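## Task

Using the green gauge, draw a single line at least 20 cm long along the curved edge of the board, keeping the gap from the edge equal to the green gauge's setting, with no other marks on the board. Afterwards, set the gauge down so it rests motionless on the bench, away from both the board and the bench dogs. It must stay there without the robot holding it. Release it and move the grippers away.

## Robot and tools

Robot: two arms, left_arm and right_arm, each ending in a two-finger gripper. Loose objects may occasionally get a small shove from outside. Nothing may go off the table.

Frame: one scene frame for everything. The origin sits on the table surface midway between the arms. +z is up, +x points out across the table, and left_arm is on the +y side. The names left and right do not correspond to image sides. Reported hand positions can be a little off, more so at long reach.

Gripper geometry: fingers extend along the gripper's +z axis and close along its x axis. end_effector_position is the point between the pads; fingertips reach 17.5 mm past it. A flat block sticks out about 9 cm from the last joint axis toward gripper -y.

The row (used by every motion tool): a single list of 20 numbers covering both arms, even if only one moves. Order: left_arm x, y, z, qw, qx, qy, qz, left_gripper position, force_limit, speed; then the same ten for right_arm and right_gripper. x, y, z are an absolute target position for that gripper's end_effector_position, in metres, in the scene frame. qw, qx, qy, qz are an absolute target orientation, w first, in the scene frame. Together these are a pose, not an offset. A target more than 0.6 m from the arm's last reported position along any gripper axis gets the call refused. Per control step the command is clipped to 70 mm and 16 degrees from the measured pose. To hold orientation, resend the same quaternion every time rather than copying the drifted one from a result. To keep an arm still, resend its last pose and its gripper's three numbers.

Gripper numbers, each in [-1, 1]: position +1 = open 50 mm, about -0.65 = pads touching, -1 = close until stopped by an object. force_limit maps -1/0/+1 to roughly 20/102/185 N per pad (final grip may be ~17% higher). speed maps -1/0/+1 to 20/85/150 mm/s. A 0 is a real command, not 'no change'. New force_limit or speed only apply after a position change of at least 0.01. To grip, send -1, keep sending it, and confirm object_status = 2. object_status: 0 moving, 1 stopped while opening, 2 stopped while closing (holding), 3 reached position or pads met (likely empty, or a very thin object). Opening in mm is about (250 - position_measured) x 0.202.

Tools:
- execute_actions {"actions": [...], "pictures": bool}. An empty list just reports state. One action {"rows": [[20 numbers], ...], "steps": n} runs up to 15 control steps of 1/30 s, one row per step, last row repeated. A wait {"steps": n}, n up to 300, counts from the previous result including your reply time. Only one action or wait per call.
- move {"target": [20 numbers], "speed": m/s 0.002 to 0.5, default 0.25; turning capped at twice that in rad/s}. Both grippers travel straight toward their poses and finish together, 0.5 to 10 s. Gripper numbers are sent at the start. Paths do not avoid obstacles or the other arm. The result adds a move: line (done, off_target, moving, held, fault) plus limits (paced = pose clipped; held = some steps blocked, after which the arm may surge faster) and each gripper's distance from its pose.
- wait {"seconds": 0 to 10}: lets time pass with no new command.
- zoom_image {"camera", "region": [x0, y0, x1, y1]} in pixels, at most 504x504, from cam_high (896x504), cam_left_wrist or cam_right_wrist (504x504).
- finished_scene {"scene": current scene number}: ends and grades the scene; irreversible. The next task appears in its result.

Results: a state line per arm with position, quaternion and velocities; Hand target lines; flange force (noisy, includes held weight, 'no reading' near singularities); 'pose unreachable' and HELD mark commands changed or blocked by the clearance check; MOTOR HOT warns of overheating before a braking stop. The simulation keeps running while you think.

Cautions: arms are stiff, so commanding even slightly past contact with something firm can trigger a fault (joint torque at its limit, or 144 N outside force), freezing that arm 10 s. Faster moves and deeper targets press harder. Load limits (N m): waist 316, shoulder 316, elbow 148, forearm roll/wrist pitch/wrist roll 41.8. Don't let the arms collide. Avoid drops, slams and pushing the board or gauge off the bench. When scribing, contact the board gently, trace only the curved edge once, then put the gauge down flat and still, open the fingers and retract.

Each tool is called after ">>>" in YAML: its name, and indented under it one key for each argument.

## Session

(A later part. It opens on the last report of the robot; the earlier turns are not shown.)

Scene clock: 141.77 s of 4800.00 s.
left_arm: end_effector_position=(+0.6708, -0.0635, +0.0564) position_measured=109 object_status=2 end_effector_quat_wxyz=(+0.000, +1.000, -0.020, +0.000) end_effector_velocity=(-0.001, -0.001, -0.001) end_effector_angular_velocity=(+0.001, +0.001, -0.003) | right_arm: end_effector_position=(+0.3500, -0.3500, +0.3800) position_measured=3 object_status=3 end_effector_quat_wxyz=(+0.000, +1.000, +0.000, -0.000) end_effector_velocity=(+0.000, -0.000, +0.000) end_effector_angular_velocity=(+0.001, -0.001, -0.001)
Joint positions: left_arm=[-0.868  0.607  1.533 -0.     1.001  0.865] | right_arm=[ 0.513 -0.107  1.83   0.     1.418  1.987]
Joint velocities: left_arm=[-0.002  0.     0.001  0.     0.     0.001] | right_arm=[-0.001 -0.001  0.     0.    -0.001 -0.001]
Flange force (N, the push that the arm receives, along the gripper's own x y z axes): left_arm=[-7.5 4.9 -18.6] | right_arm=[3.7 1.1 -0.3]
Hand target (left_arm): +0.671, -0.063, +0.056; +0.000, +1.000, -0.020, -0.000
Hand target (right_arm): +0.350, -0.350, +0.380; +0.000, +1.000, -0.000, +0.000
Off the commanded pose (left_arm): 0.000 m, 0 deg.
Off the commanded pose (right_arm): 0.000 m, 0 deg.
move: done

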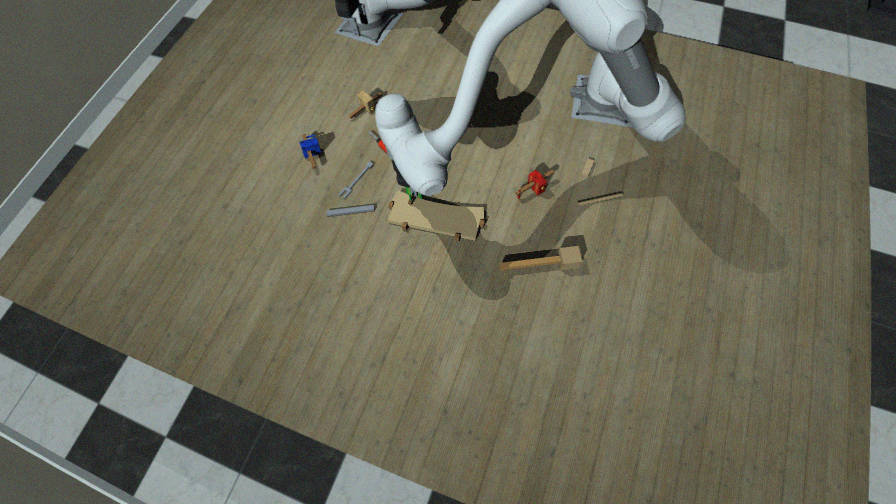

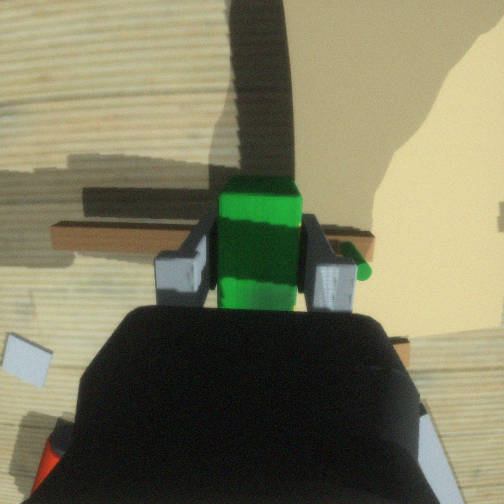

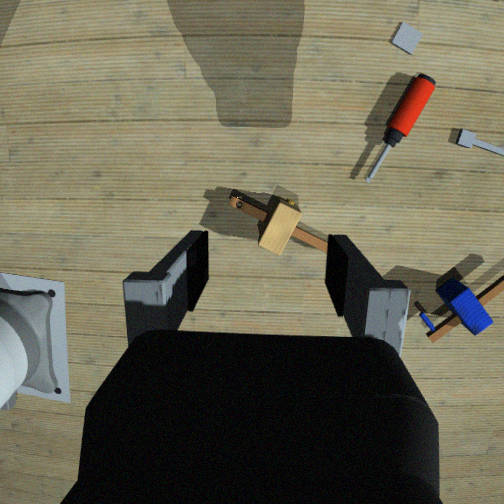

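>>> move:
  target: [0.6711,-0.0515,0.0564,0,1,-0.008,0,-1,1,-0.5,0.35,-0.35,0.38,0,1,0,0,1,0,0]
  speed: 0.006

Scene clock: 144.83 s of 4800.00 s.
left_arm: end_effector_position=(+0.6711, -0.0515, +0.0564) position_measured=109 object_status=2 end_effector_quat_wxyz=(+0.000, +1.000, -0.008, -0.000) end_effector_velocity=(+0.001, +0.002, -0.000) end_effector_angular_velocity=(+0.001, +0.001, +0.002) | right_arm: end_effector_position=(+0.3500, -0.3500, +0.3800) position_measured=3 object_status=3 end_effector_quat_wxyz=(+0.000, +1.000, +0.000, -0.000) end_effector_velocity=(-0.000, +0.000, +0.000) end_effector_angular_velocity=(+0.000, -0.000, +0.000)
Joint positions: left_arm=[-0.857  0.597  1.55  -0.     0.994  0.853] | right_arm=[ 0.513 -0.107  1.83   0.     1.418  1.987]
Joint velocities: left_arm=[0.002 0.    0.    0.    0.001 0.   ] | right_arm=[ 0.001 -0.    -0.     0.    -0.     0.   ]
Flange force (N, the push that the arm receives, along the gripper's own x y z axes): left_arm=[-11.0 9.0 -16.4] | right_arm=[3.7 1.9 0.1]
Hand target (left_arm): +0.671, -0.052, +0.056; +0.000, +1.000, -0.008, -0.000
Hand target (right_arm): +0.350, -0.350, +0.380; +0.000, +1.000, -0.000, +0.000
Off the commanded pose (left_arm): 0.000 m, 0 deg.
Off the commanded pose (right_arm): 0.000 m, 0 deg.
move: done

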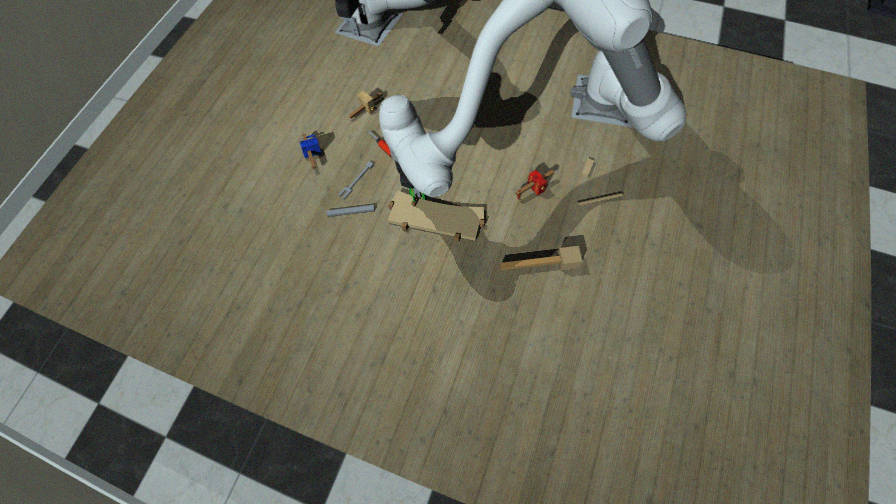

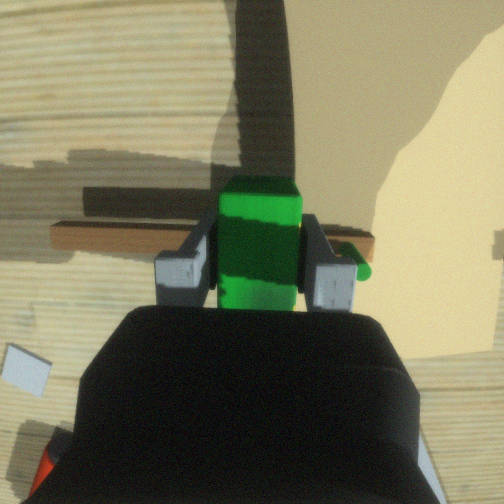

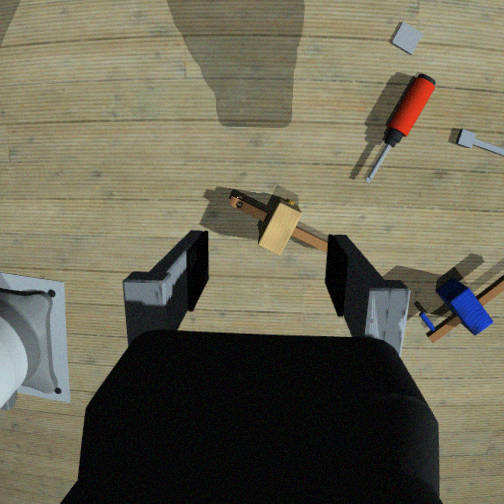

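>>> move:
  target: [0.6711,-0.0375,0.0564,0,1,0.005,0,-1,1,-0.5,0.35,-0.35,0.38,0,1,0,0,1,0,0]
  speed: 0.007

Scene clock: 148.00 s of 4800.00 s.
left_arm: end_effector_position=(+0.6711, -0.0375, +0.0564) position_measured=109 object_status=2 end_effector_quat_wxyz=(+0.000, +1.000, +0.005, -0.000) end_effector_velocity=(-0.000, -0.000, +0.000) end_effector_angular_velocity=(-0.000, -0.000, -0.001) | right_arm: end_effector_position=(+0.3500, -0.3500, +0.3800) position_measured=3 object_status=3 end_effector_quat_wxyz=(+0.000, +1.000, -0.000, -0.000) end_effector_velocity=(+0.001, -0.000, +0.000) end_effector_angular_velocity=(+0.001, -0.002, -0.003)
Joint positions: left_arm=[-0.843  0.586  1.569 -0.     0.986  0.84 ] | right_arm=[ 0.513 -0.107  1.83  -0.     1.418  1.987]
Joint velocities: left_arm=[-0.    -0.001  0.001 -0.    -0.     0.001] | right_arm=[-0.001 -0.001 -0.    -0.    -0.001  0.002]
Flange force (N, the push that the arm receives, along the gripper's own x y z axes): left_arm=[-15.3 12.3 -17.1] | right_arm=[4.1 1.5 -0.2]
Hand target (left_arm): +0.671, -0.038, +0.056; +0.000, +1.000, +0.005, -0.000
Hand target (right_arm): +0.350, -0.350, +0.380; +0.000, +1.000, -0.000, +0.000
Off the commanded pose (left_arm): 0.000 m, 0 deg.
Off the commanded pose (right_arm): 0.000 m, 0 deg.
move: done

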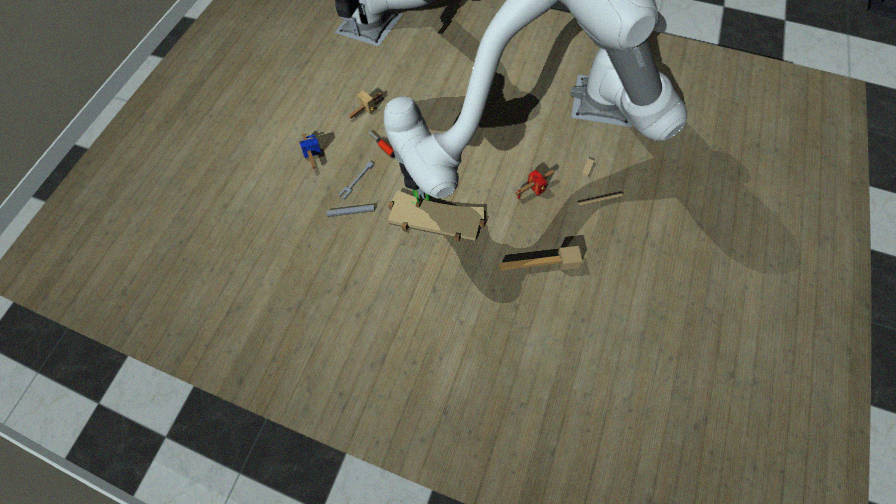

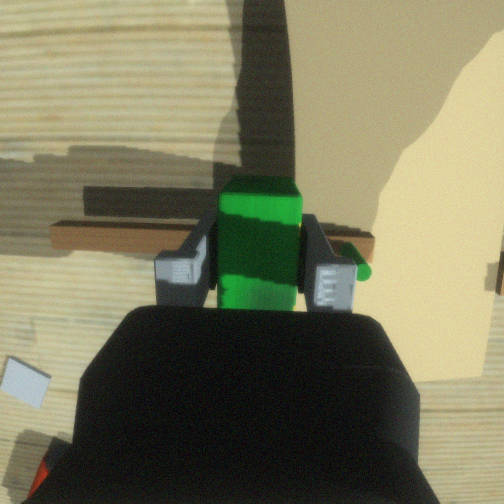

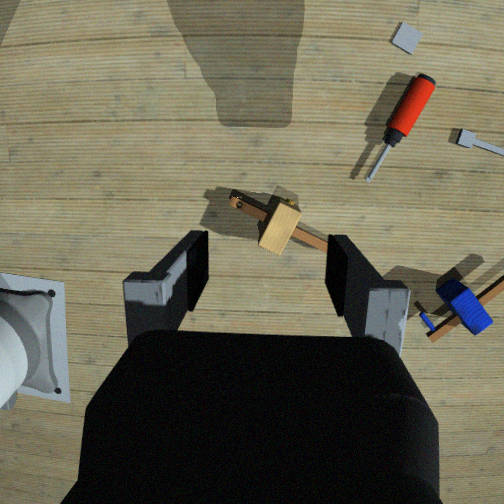

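>>> move:
  target: [0.6708,-0.0235,0.0564,0,1,0.009,0,-1,1,-0.5,0.35,-0.35,0.38,0,1,0,0,1,0,0]
  speed: 0.007

Scene clock: 151.33 s of 4800.00 s.
left_arm: end_effector_position=(+0.6708, -0.0235, +0.0564) position_measured=109 object_status=2 end_effector_quat_wxyz=(+0.000, +1.000, +0.009, -0.000) end_effector_velocity=(+0.001, -0.000, +0.001) end_effector_angular_velocity=(-0.001, -0.002, -0.000) | right_arm: end_effector_position=(+0.3500, -0.3500, +0.3800) position_measured=3 object_status=3 end_effector_quat_wxyz=(+0.000, +1.000, +0.000, -0.000) end_effector_velocity=(-0.000, +0.000, +0.001) end_effector_angular_velocity=(+0.001, -0.002, +0.000)
Joint positions: left_arm=[-0.83   0.574  1.59  -0.     0.977  0.845] | right_arm=[ 0.513 -0.107  1.83   0.     1.418  1.987]
Joint velocities: left_arm=[ 0.    -0.001 -0.     0.    -0.001  0.   ] | right_arm=[ 0.001 -0.002 -0.     0.001 -0.     0.   ]
Flange force (N, the push that the arm receives, along the gripper's own x y z axes): left_arm=[-31.4 20.0 -19.8] | right_arm=[2.8 1.7 0.4]
Hand target (left_arm): +0.671, -0.024, +0.056; +0.000, +1.000, +0.009, -0.000
Hand target (right_arm): +0.350, -0.350, +0.380; +0.000, +1.000, -0.000, +0.000
Off the commanded pose (left_arm): 0.000 m, 0 deg.
Off the commanded pose (right_arm): 0.000 m, 0 deg.
move: done

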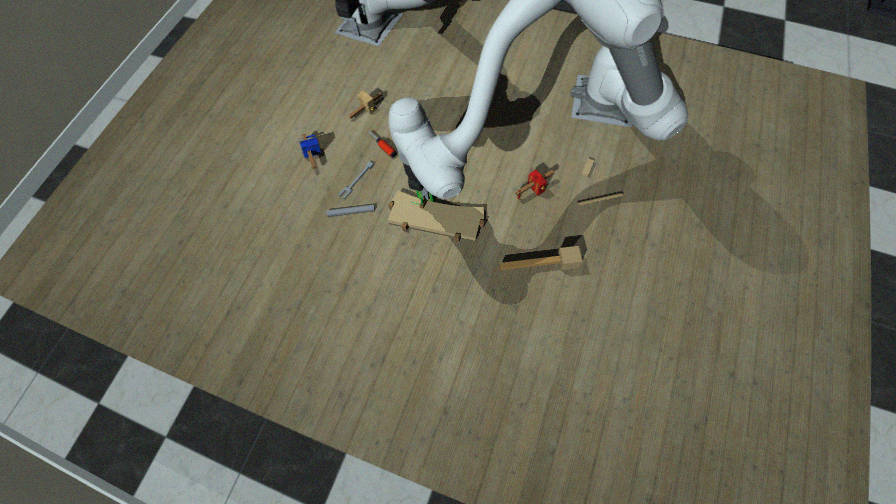

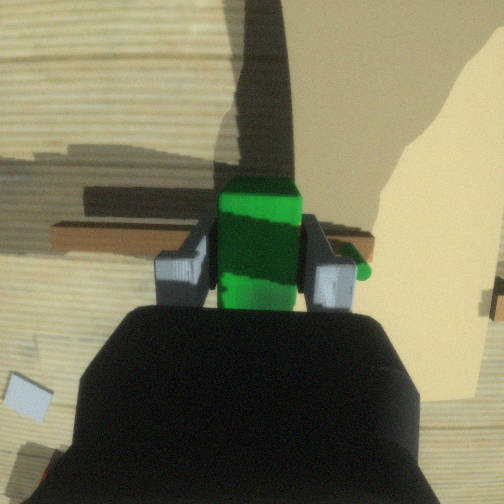

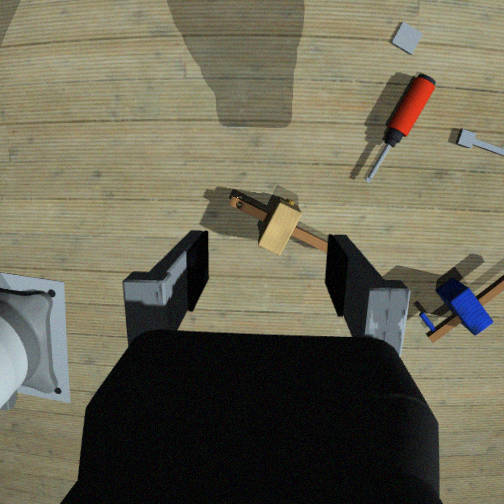

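>>> move:
  target: [0.6697,-0.0135,0.0564,0,0.9995,0.03,0,-1,1,-0.5,0.35,-0.35,0.38,0,1,0,0,1,0,0]
  speed: 0.006

Scene clock: 156.00 s of 4800.00 s.
left_arm: end_effector_position=(+0.6697, -0.0135, +0.0564) position_measured=109 object_status=2 end_effector_quat_wxyz=(+0.000, +1.000, +0.030, -0.000) end_effector_velocity=(+0.000, +0.000, +0.000) end_effector_angular_velocity=(+0.000, +0.000, +0.001) | right_arm: end_effector_position=(+0.3500, -0.3500, +0.3800) position_measured=3 object_status=3 end_effector_quat_wxyz=(+0.000, +1.000, -0.000, -0.000) end_effector_velocity=(+0.000, -0.000, +0.000) end_effector_angular_velocity=(+0.001, -0.002, +0.001)
Joint positions: left_arm=[-0.821  0.566  1.604 -0.     0.971  0.813] | right_arm=[ 0.513 -0.107  1.83  -0.     1.418  1.987]
Joint velocities: left_arm=[ 0.001  0.    -0.     0.     0.001 -0.001] | right_arm=[-0.001 -0.001  0.    -0.    -0.001 -0.002]
Flange force (N, the push that the arm receives, along the gripper's own x y z axes): left_arm=[-12.0 6.6 -15.0] | right_arm=[3.6 2.4 0.2]
Hand target (left_arm): +0.670, -0.014, +0.056; +0.000, +1.000, +0.030, -0.000
Hand target (right_arm): +0.350, -0.350, +0.380; +0.000, +1.000, -0.000, +0.000
Off the commanded pose (left_arm): 0.000 m, 0 deg.
Off the commanded pose (right_arm): 0.000 m, 0 deg.
move: done

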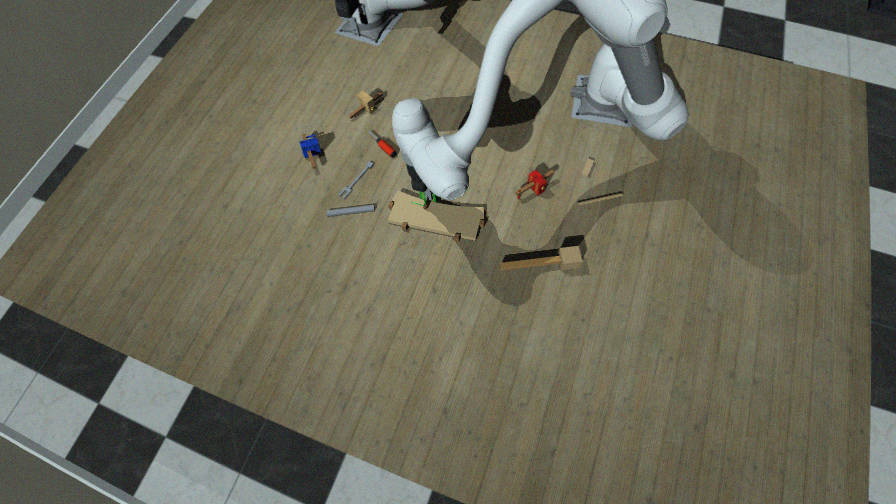

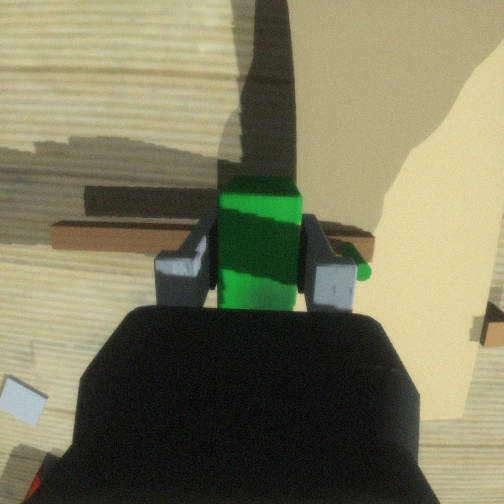

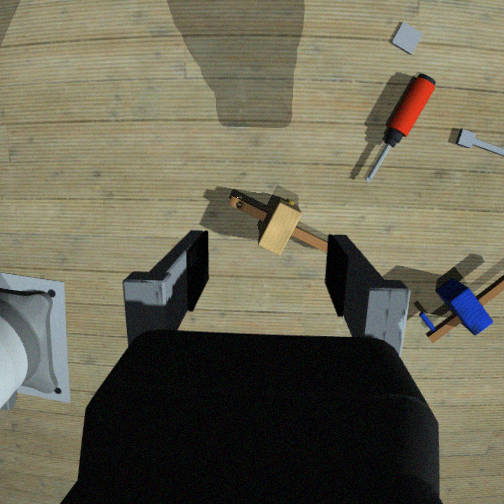

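>>> move:
  target: [0.6686,0.0005,0.0562,0,0.999,0.044,0,-1,1,-0.5,0.35,-0.35,0.38,0,1,0,0,1,0,0]
  speed: 0.007

Scene clock: 159.13 s of 4800.00 s.
left_arm: end_effector_position=(+0.6686, +0.0005, +0.0562) position_measured=109 object_status=2 end_effector_quat_wxyz=(+0.000, +0.999, +0.044, -0.000) end_effector_velocity=(+0.001, +0.000, -0.000) end_effector_angular_velocity=(-0.000, -0.001, -0.001) | right_arm: end_effector_position=(+0.3500, -0.3500, +0.3800) position_measured=3 object_status=3 end_effector_quat_wxyz=(+0.000, +1.000, +0.000, -0.000) end_effector_velocity=(+0.000, +0.001, +0.000) end_effector_angular_velocity=(+0.001, -0.002, +0.001)
Joint positions: left_arm=[-0.807  0.555  1.624 -0.     0.963  0.798] | right_arm=[ 0.513 -0.107  1.83  -0.     1.418  1.987]
Joint velocities: left_arm=[ 0.001  0.     0.     0.001 -0.001  0.001] | right_arm=[ 0.001 -0.    -0.001  0.    -0.002 -0.   ]
Flange force (N, the push that the arm receives, along the gripper's own x y z axes): left_arm=[-11.0 12.9 -20.1] | right_arm=[1.7 0.9 0.2]
Hand target (left_arm): +0.669, +0.000, +0.056; +0.000, +0.999, +0.044, -0.000
Hand target (right_arm): +0.350, -0.350, +0.380; +0.000, +1.000, -0.000, +0.000
Off the commanded pose (left_arm): 0.000 m, 0 deg.
Off the commanded pose (right_arm): 0.000 m, 0 deg.
move: done

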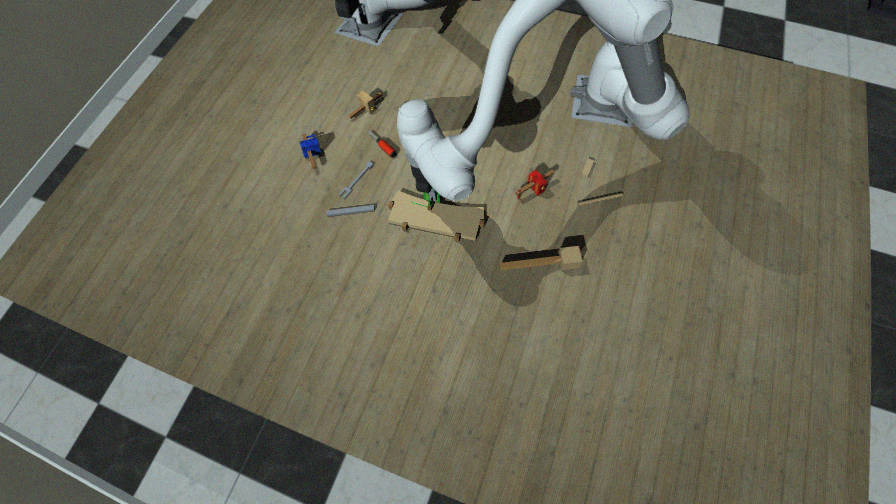

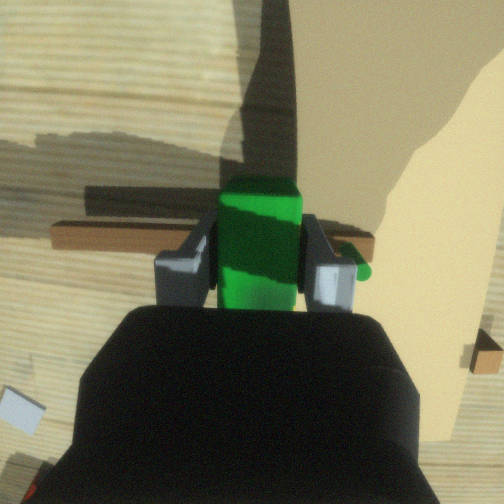

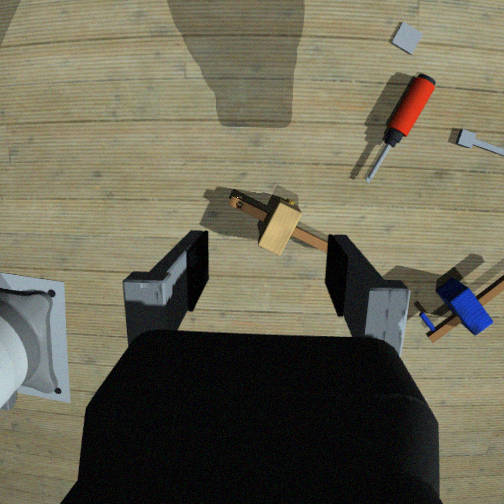

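>>> move:
  target: [0.6672,0.0145,0.0562,0,0.9983,0.058,0,-1,1,-0.5,0.35,-0.35,0.38,0,1,0,0,1,0,0]
  speed: 0.007

Scene clock: 162.33 s of 4800.00 s.
left_arm: end_effector_position=(+0.6672, +0.0145, +0.0562) position_measured=109 object_status=2 end_effector_quat_wxyz=(+0.000, +0.998, +0.058, -0.000) end_effector_velocity=(-0.000, +0.000, -0.000) end_effector_angular_velocity=(-0.001, +0.000, +0.001) | right_arm: end_effector_position=(+0.3500, -0.3500, +0.3800) position_measured=3 object_status=3 end_effector_quat_wxyz=(+0.000, +1.000, +0.000, -0.000) end_effector_velocity=(-0.001, +0.000, -0.000) end_effector_angular_velocity=(-0.001, +0.001, -0.001)
Joint positions: left_arm=[-0.794  0.543  1.644 -0.     0.954  0.784] | right_arm=[ 0.513 -0.107  1.83  -0.     1.418  1.987]
Joint velocities: left_arm=[ 0.    -0.     0.001 -0.001 -0.001 -0.   ] | right_arm=[ 0.001 -0.     0.    -0.001  0.001  0.002]
Flange force (N, the push that the arm receives, along the gripper's own x y z axes): left_arm=[-10.5 10.2 -19.9] | right_arm=[2.8 1.8 0.7]
Hand target (left_arm): +0.667, +0.014, +0.056; +0.000, +0.998, +0.058, -0.000
Hand target (right_arm): +0.350, -0.350, +0.380; +0.000, +1.000, -0.000, +0.000
Off the commanded pose (left_arm): 0.000 m, 0 deg.
Off the commanded pose (right_arm): 0.000 m, 0 deg.
move: done

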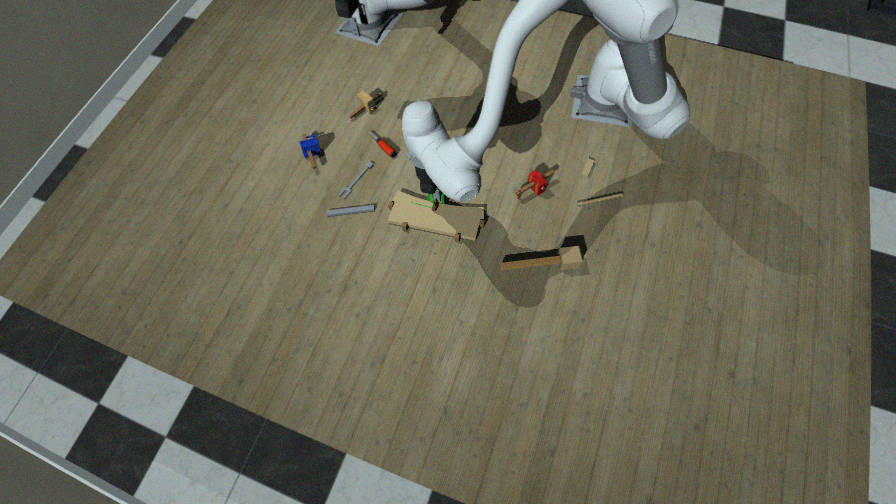

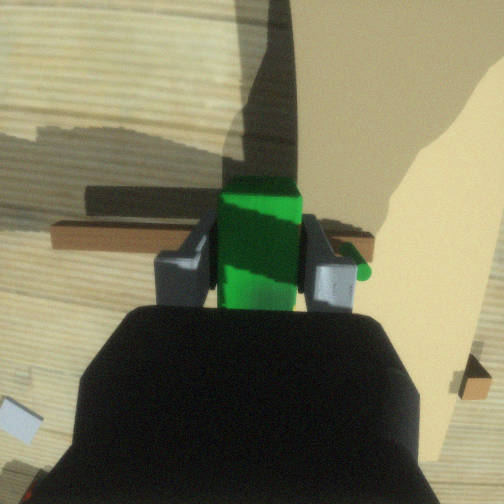

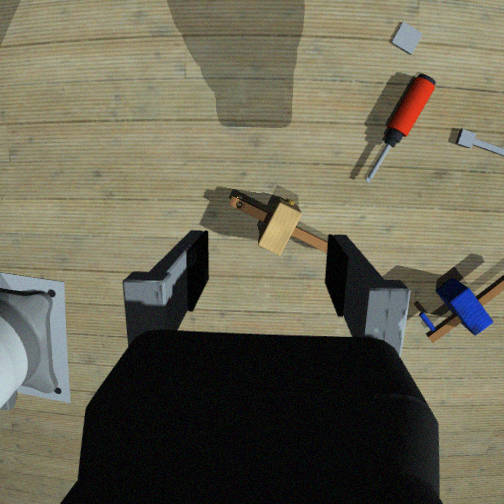

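>>> move:
  target: [0.6654,0.0285,0.0562,0,0.9974,0.072,0,-1,1,-0.5,0.35,-0.35,0.38,0,1,0,0,1,0,0]
  speed: 0.007

Scene clock: 165.30 s of 4800.00 s.
left_arm: end_effector_position=(+0.6654, +0.0285, +0.0562) position_measured=109 object_status=2 end_effector_quat_wxyz=(+0.000, +0.997, +0.072, -0.000) end_effector_velocity=(-0.000, +0.000, -0.001) end_effector_angular_velocity=(+0.000, +0.001, -0.000) | right_arm: end_effector_position=(+0.3500, -0.3500, +0.3800) position_measured=3 object_status=3 end_effector_quat_wxyz=(+0.000, +1.000, +0.000, -0.000) end_effector_velocity=(+0.000, -0.000, +0.000) end_effector_angular_velocity=(-0.000, -0.000, -0.002)
Joint positions: left_arm=[-0.78   0.531  1.665 -0.     0.946  0.769] | right_arm=[ 0.513 -0.107  1.83  -0.     1.418  1.987]
Joint velocities: left_arm=[ 0.     0.001  0.    -0.001 -0.     0.001] | right_arm=[-0.001  0.    -0.    -0.     0.     0.001]
Flange force (N, the push that the arm receives, along the gripper's own x y z axes): left_arm=[-7.8 11.7 -18.0] | right_arm=[4.7 2.2 -0.3]
Hand target (left_arm): +0.665, +0.028, +0.056; +0.000, +0.997, +0.072, -0.000
Hand target (right_arm): +0.350, -0.350, +0.380; +0.000, +1.000, -0.000, +0.000
Off the commanded pose (left_arm): 0.000 m, 0 deg.
Off the commanded pose (right_arm): 0.000 m, 0 deg.
move: done

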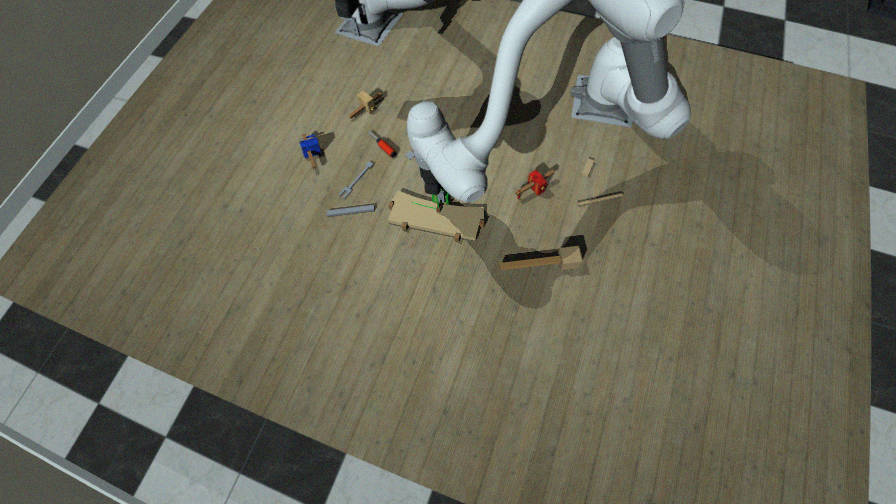

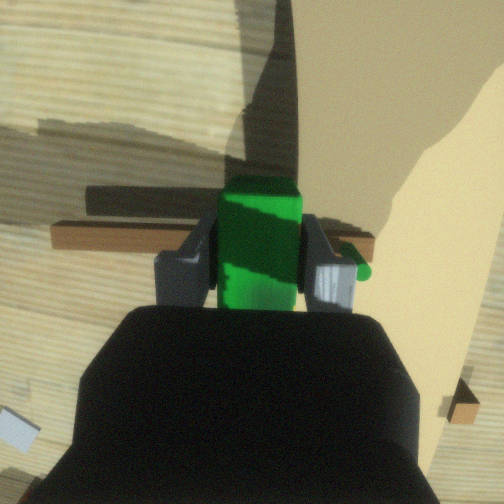

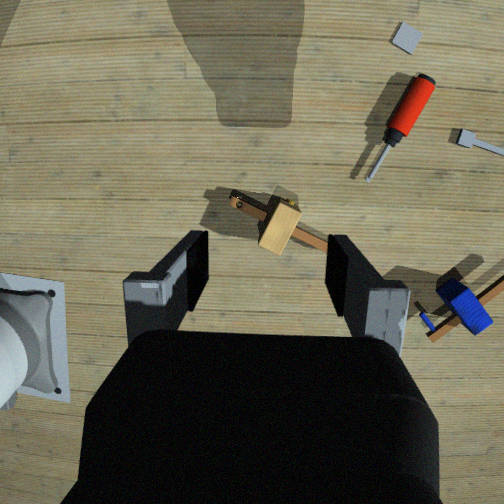

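Next: θ .172, dx −2.2 +0.1.

>>> move:
  target: [0.6633,0.0425,0.0562,0,0.9963,0.086,0,-1,1,-0.5,0.35,-0.35,0.38,0,1,0,0,1,0,0]
  speed: 0.007

Scene clock: 168.23 s of 4800.00 s.
left_arm: end_effector_position=(+0.6633, +0.0425, +0.0562) position_measured=109 object_status=2 end_effector_quat_wxyz=(+0.000, +0.996, +0.086, -0.000) end_effector_velocity=(+0.000, +0.000, +0.000) end_effector_angular_velocity=(+0.001, +0.000, +0.000) | right_arm: end_effector_position=(+0.3500, -0.3500, +0.3800) position_measured=3 object_status=3 end_effector_quat_wxyz=(+0.000, +1.000, -0.000, -0.000) end_effector_velocity=(-0.001, -0.000, -0.000) end_effector_angular_velocity=(-0.001, +0.002, -0.000)
Joint positions: left_arm=[-0.767  0.519  1.685 -0.     0.938  0.754] | right_arm=[ 0.513 -0.107  1.83  -0.     1.418  1.987]
Joint velocities: left_arm=[ 0.     0.    -0.001  0.001  0.002 -0.001] | right_arm=[0.    0.    0.001 0.    0.001 0.   ]
Flange force (N, the push that the arm receives, along the gripper's own x y z axes): left_arm=[-11.7 12.6 -20.8] | right_arm=[3.8 1.6 0.6]
Hand target (left_arm): +0.663, +0.042, +0.056; +0.000, +0.996, +0.086, -0.000
Hand target (right_arm): +0.350, -0.350, +0.380; +0.000, +1.000, -0.000, +0.000
Off the commanded pose (left_arm): 0.000 m, 0 deg.
Off the commanded pose (right_arm): 0.000 m, 0 deg.
move: done

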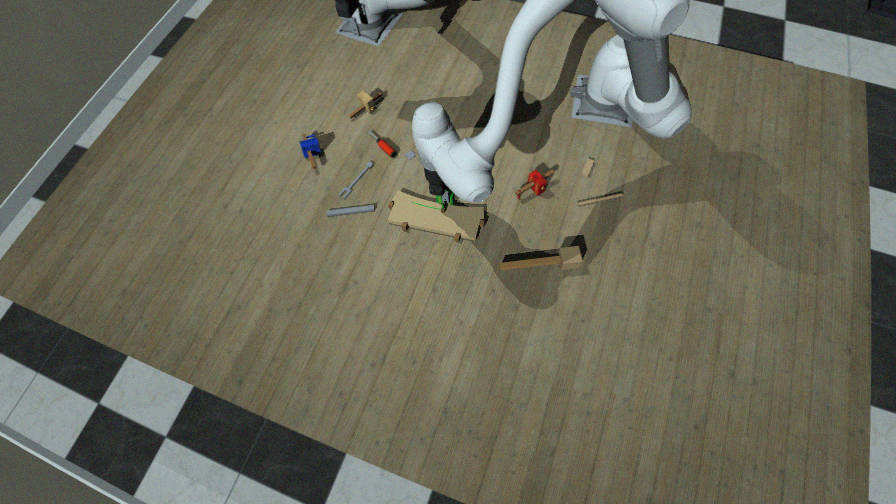

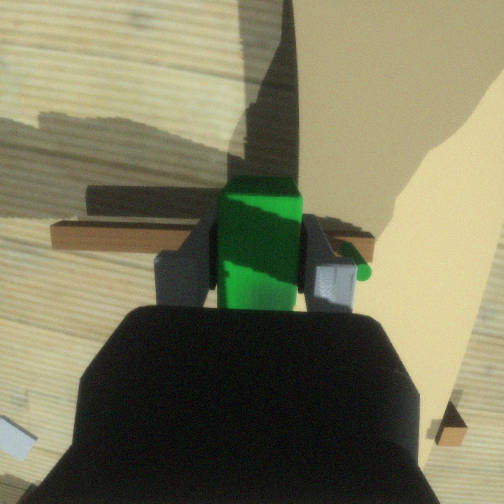

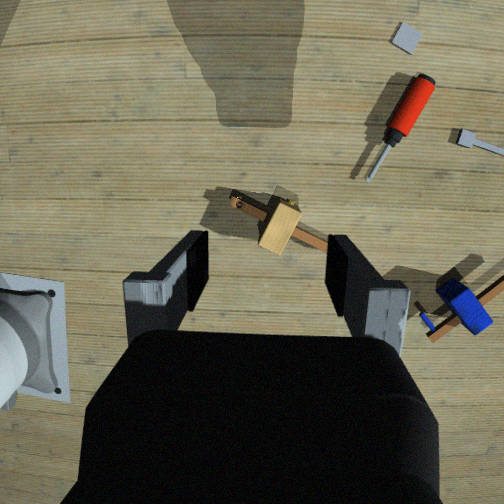

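>>> move:
  target: [0.6606,0.0565,0.0562,0,0.995,0.0998,0,-1,1,-0.5,0.35,-0.35,0.38,0,1,0,0,1,0,0]
  speed: 0.007

Scene clock: 183.97 s of 4800.00 s.
left_arm: end_effector_position=(+0.6606, +0.0565, +0.0562) position_measured=109 object_status=2 end_effector_quat_wxyz=(+0.000, +0.995, +0.100, -0.000) end_effector_velocity=(+0.002, +0.000, +0.001) end_effector_angular_velocity=(-0.001, -0.003, +0.000) | right_arm: end_effector_position=(+0.3500, -0.3500, +0.3800) position_measured=3 object_status=3 end_effector_quat_wxyz=(+0.000, +1.000, -0.000, -0.000) end_effector_velocity=(-0.001, -0.000, +0.000) end_effector_angular_velocity=(+0.000, -0.001, -0.001)
Joint positions: left_arm=[-0.753  0.506  1.706 -0.     0.929  0.74 ] | right_arm=[ 0.513 -0.107  1.83  -0.     1.418  1.987]
Joint velocities: left_arm=[ 0.001 -0.001 -0.002  0.001 -0.     0.   ] | right_arm=[ 0.    -0.002  0.001  0.     0.     0.001]
Flange force (N, the push that the arm receives, along the gripper's own x y z axes): left_arm=[-2.8 9.0 -14.7] | right_arm=[2.1 1.7 -0.3]
Hand target (left_arm): +0.661, +0.056, +0.056; +0.000, +0.995, +0.100, -0.000
Hand target (right_arm): +0.350, -0.350, +0.380; +0.000, +1.000, -0.000, +0.000
Off the commanded pose (left_arm): 0.000 m, 0 deg.
Off the commanded pose (right_arm): 0.000 m, 0 deg.
After step 90, 10.47 s passed at rest.
move: done

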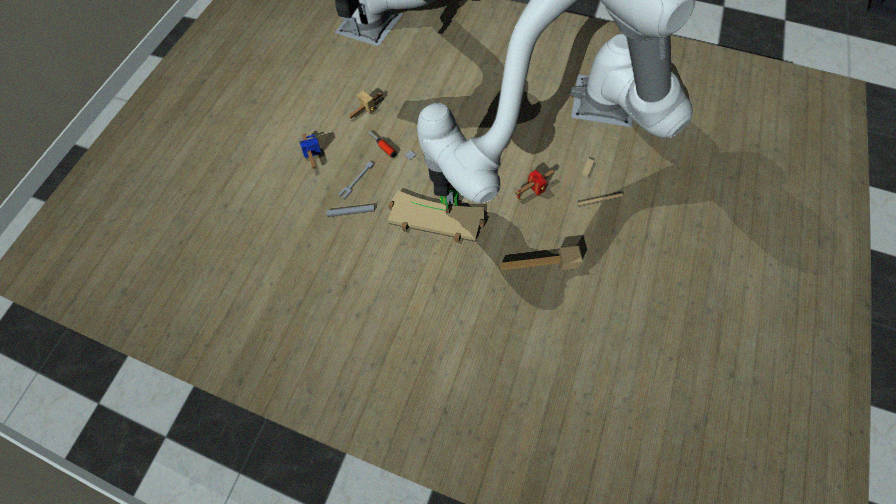

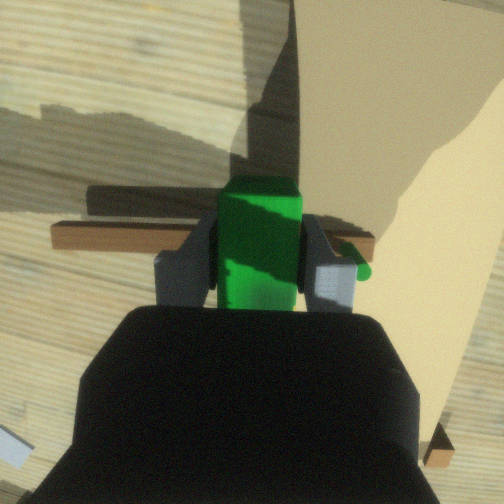

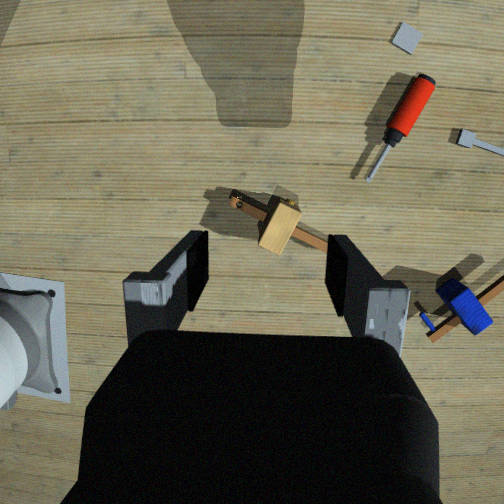

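>>> move:
  target: [0.6580,0.0705,0.0561,0,0.9935,0.1135,0,-1,1,-0.5,0.35,-0.35,0.38,0,1,0,0,1,0,0]
  speed: 0.007

Scene clock: 187.50 s of 4800.00 s.
left_arm: end_effector_position=(+0.6580, +0.0705, +0.0561) position_measured=109 object_status=2 end_effector_quat_wxyz=(+0.000, +0.994, +0.114, -0.000) end_effector_velocity=(+0.001, +0.000, -0.000) end_effector_angular_velocity=(-0.001, +0.001, +0.000) | right_arm: end_effector_position=(+0.3500, -0.3500, +0.3800) position_measured=3 object_status=3 end_effector_quat_wxyz=(+0.000, +1.000, -0.000, -0.000) end_effector_velocity=(+0.000, +0.000, +0.000) end_effector_angular_velocity=(+0.001, -0.001, +0.000)
Joint positions: left_arm=[-0.739  0.494  1.726 -0.     0.921  0.727] | right_arm=[ 0.513 -0.107  1.83   0.     1.418  1.987]
Joint velocities: left_arm=[ 0.001  0.001 -0.001 -0.001  0.     0.001] | right_arm=[ 0. -0. -0.  0. -0.  0.]
Flange force (N, the push that the arm receives, along the gripper's own x y z axes): left_arm=[-11.6 9.9 -21.6] | right_arm=[4.3 2.8 -0.1]
Hand target (left_arm): +0.658, +0.070, +0.056; +0.000, +0.994, +0.114, -0.000
Hand target (right_arm): +0.350, -0.350, +0.380; +0.000, +1.000, -0.000, +0.000
Off the commanded pose (left_arm): 0.000 m, 0 deg.
Off the commanded pose (right_arm): 0.000 m, 0 deg.
move: done

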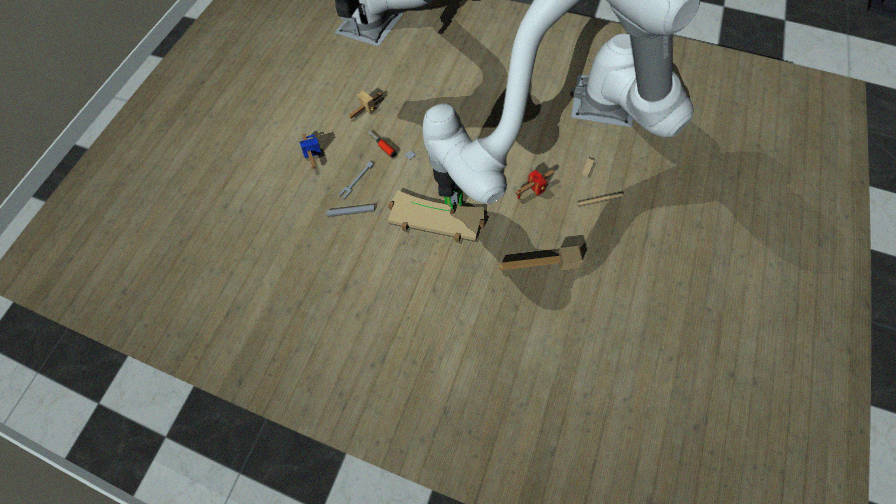

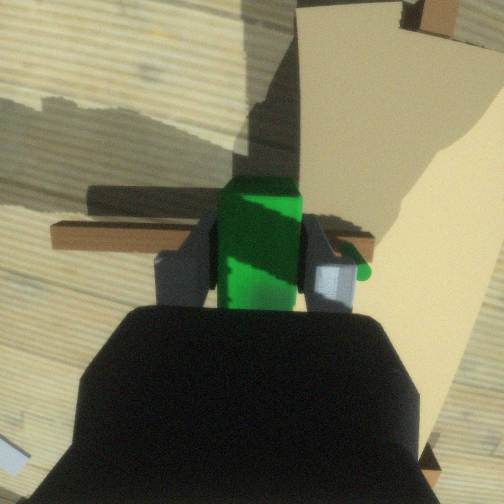

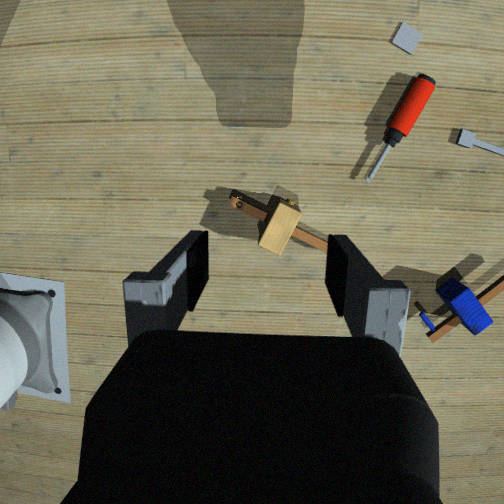

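>>> move:
  target: [0.6545,0.0845,0.0561,0,0.9918,0.1277,0,-1,1,-0.5,0.35,-0.35,0.38,0,1,0,0,1,0,0]
  speed: 0.007

Scene clock: 191.23 s of 4800.00 s.
left_arm: end_effector_position=(+0.6545, +0.0845, +0.0561) position_measured=109 object_status=2 end_effector_quat_wxyz=(+0.000, +0.992, +0.128, -0.000) end_effector_velocity=(-0.000, -0.000, -0.000) end_effector_angular_velocity=(+0.001, +0.000, -0.001) | right_arm: end_effector_position=(+0.3500, -0.3500, +0.3800) position_measured=3 object_status=3 end_effector_quat_wxyz=(+0.000, +1.000, -0.000, -0.000) end_effector_velocity=(+0.000, -0.000, -0.000) end_effector_angular_velocity=(+0.000, +0.001, -0.002)
Joint positions: left_arm=[-0.726  0.481  1.748 -0.     0.913  0.712] | right_arm=[ 0.513 -0.107  1.83  -0.     1.418  1.987]
Joint velocities: left_arm=[-0.001  0.     0.001  0.001  0.    -0.   ] | right_arm=[-0.001  0.001 -0.     0.     0.     0.001]
Flange force (N, the push that the arm receives, along the gripper's own x y z axes): left_arm=[0.6 8.8 -17.4] | right_arm=[3.1 0.3 -0.5]
Hand target (left_arm): +0.654, +0.084, +0.056; +0.000, +0.992, +0.128, -0.000
Hand target (right_arm): +0.350, -0.350, +0.380; +0.000, +1.000, -0.000, +0.000
Off the commanded pose (left_arm): 0.000 m, 0 deg.
Off the commanded pose (right_arm): 0.000 m, 0 deg.
move: done

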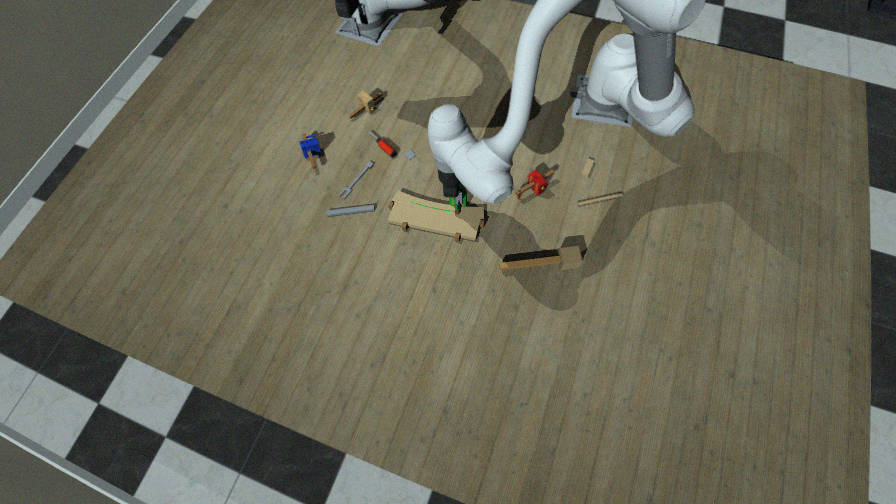

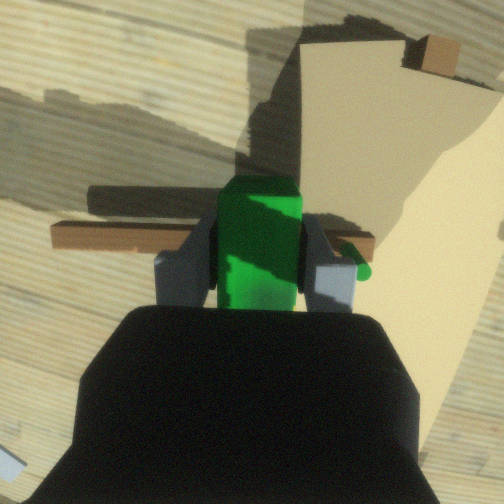

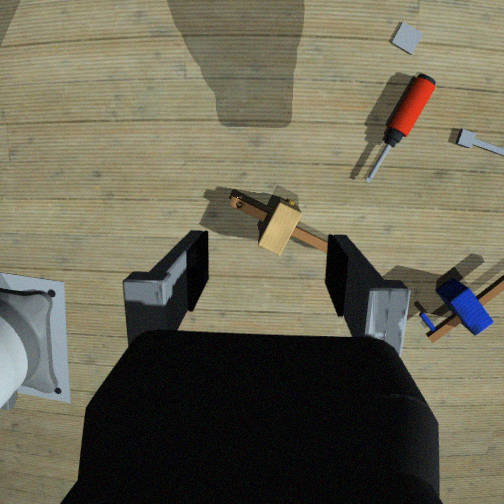

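>>> move:
  target: [0.6518,0.0985,0.0561,0,0.9905,0.1375,0,-1,1,-0.5,0.35,-0.35,0.38,0,1,0,0,1,0,0]
  speed: 0.007

Scene clock: 194.63 s of 4800.00 s.
left_arm: end_effector_position=(+0.6518, +0.0985, +0.0561) position_measured=109 object_status=2 end_effector_quat_wxyz=(+0.000, +0.991, +0.137, -0.000) end_effector_velocity=(-0.001, -0.001, +0.001) end_effector_angular_velocity=(-0.000, +0.000, -0.000) | right_arm: end_effector_position=(+0.3500, -0.3500, +0.3800) position_measured=3 object_status=3 end_effector_quat_wxyz=(+0.000, +1.000, -0.000, +0.000) end_effector_velocity=(+0.000, -0.000, +0.000) end_effector_angular_velocity=(+0.001, -0.000, -0.002)
Joint positions: left_arm=[-0.711  0.469  1.767 -0.     0.905  0.706] | right_arm=[ 0.513 -0.107  1.83  -0.     1.418  1.987]
Joint velocities: left_arm=[-0.001 -0.001 -0.    -0.001  0.001 -0.001] | right_arm=[-0.001 -0.    -0.     0.    -0.     0.001]
Flange force (N, the push that the arm receives, along the gripper's own x y z axes): left_arm=[-15.7 14.9 -22.6] | right_arm=[2.9 1.0 0.0]
Hand target (left_arm): +0.652, +0.098, +0.056; +0.000, +0.991, +0.137, -0.000
Hand target (right_arm): +0.350, -0.350, +0.380; -0.000, +1.000, +0.000, -0.000
Off the commanded pose (left_arm): 0.000 m, 0 deg.
Off the commanded pose (right_arm): 0.000 m, 0 deg.
move: done

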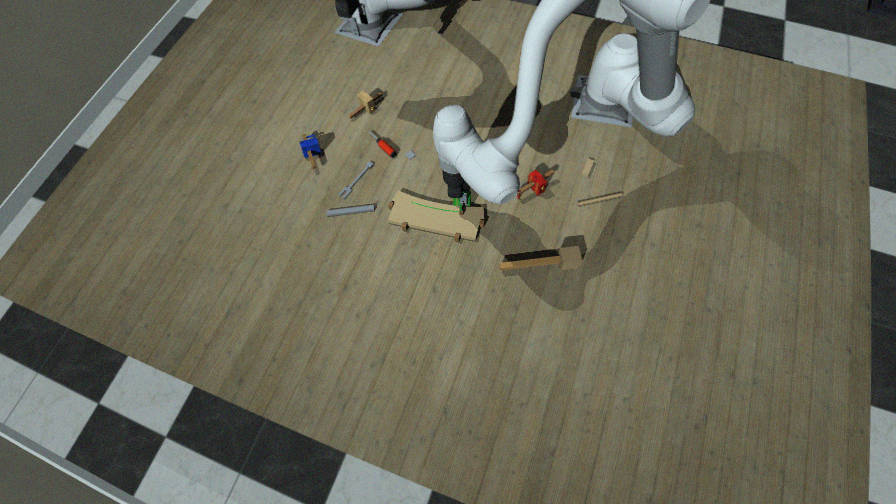

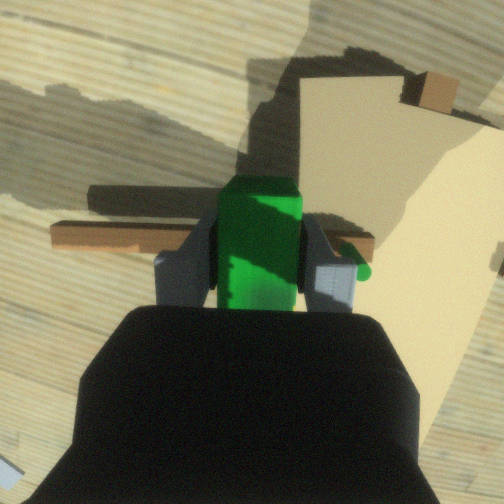

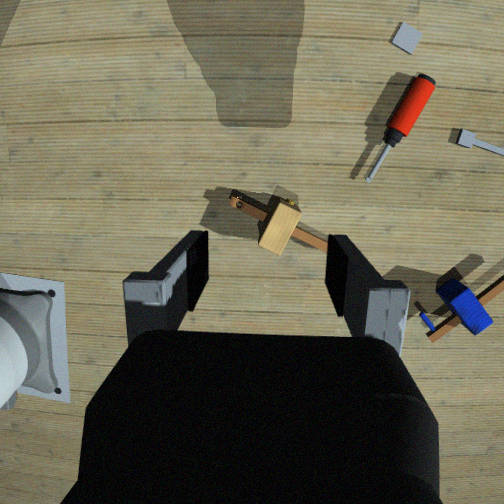

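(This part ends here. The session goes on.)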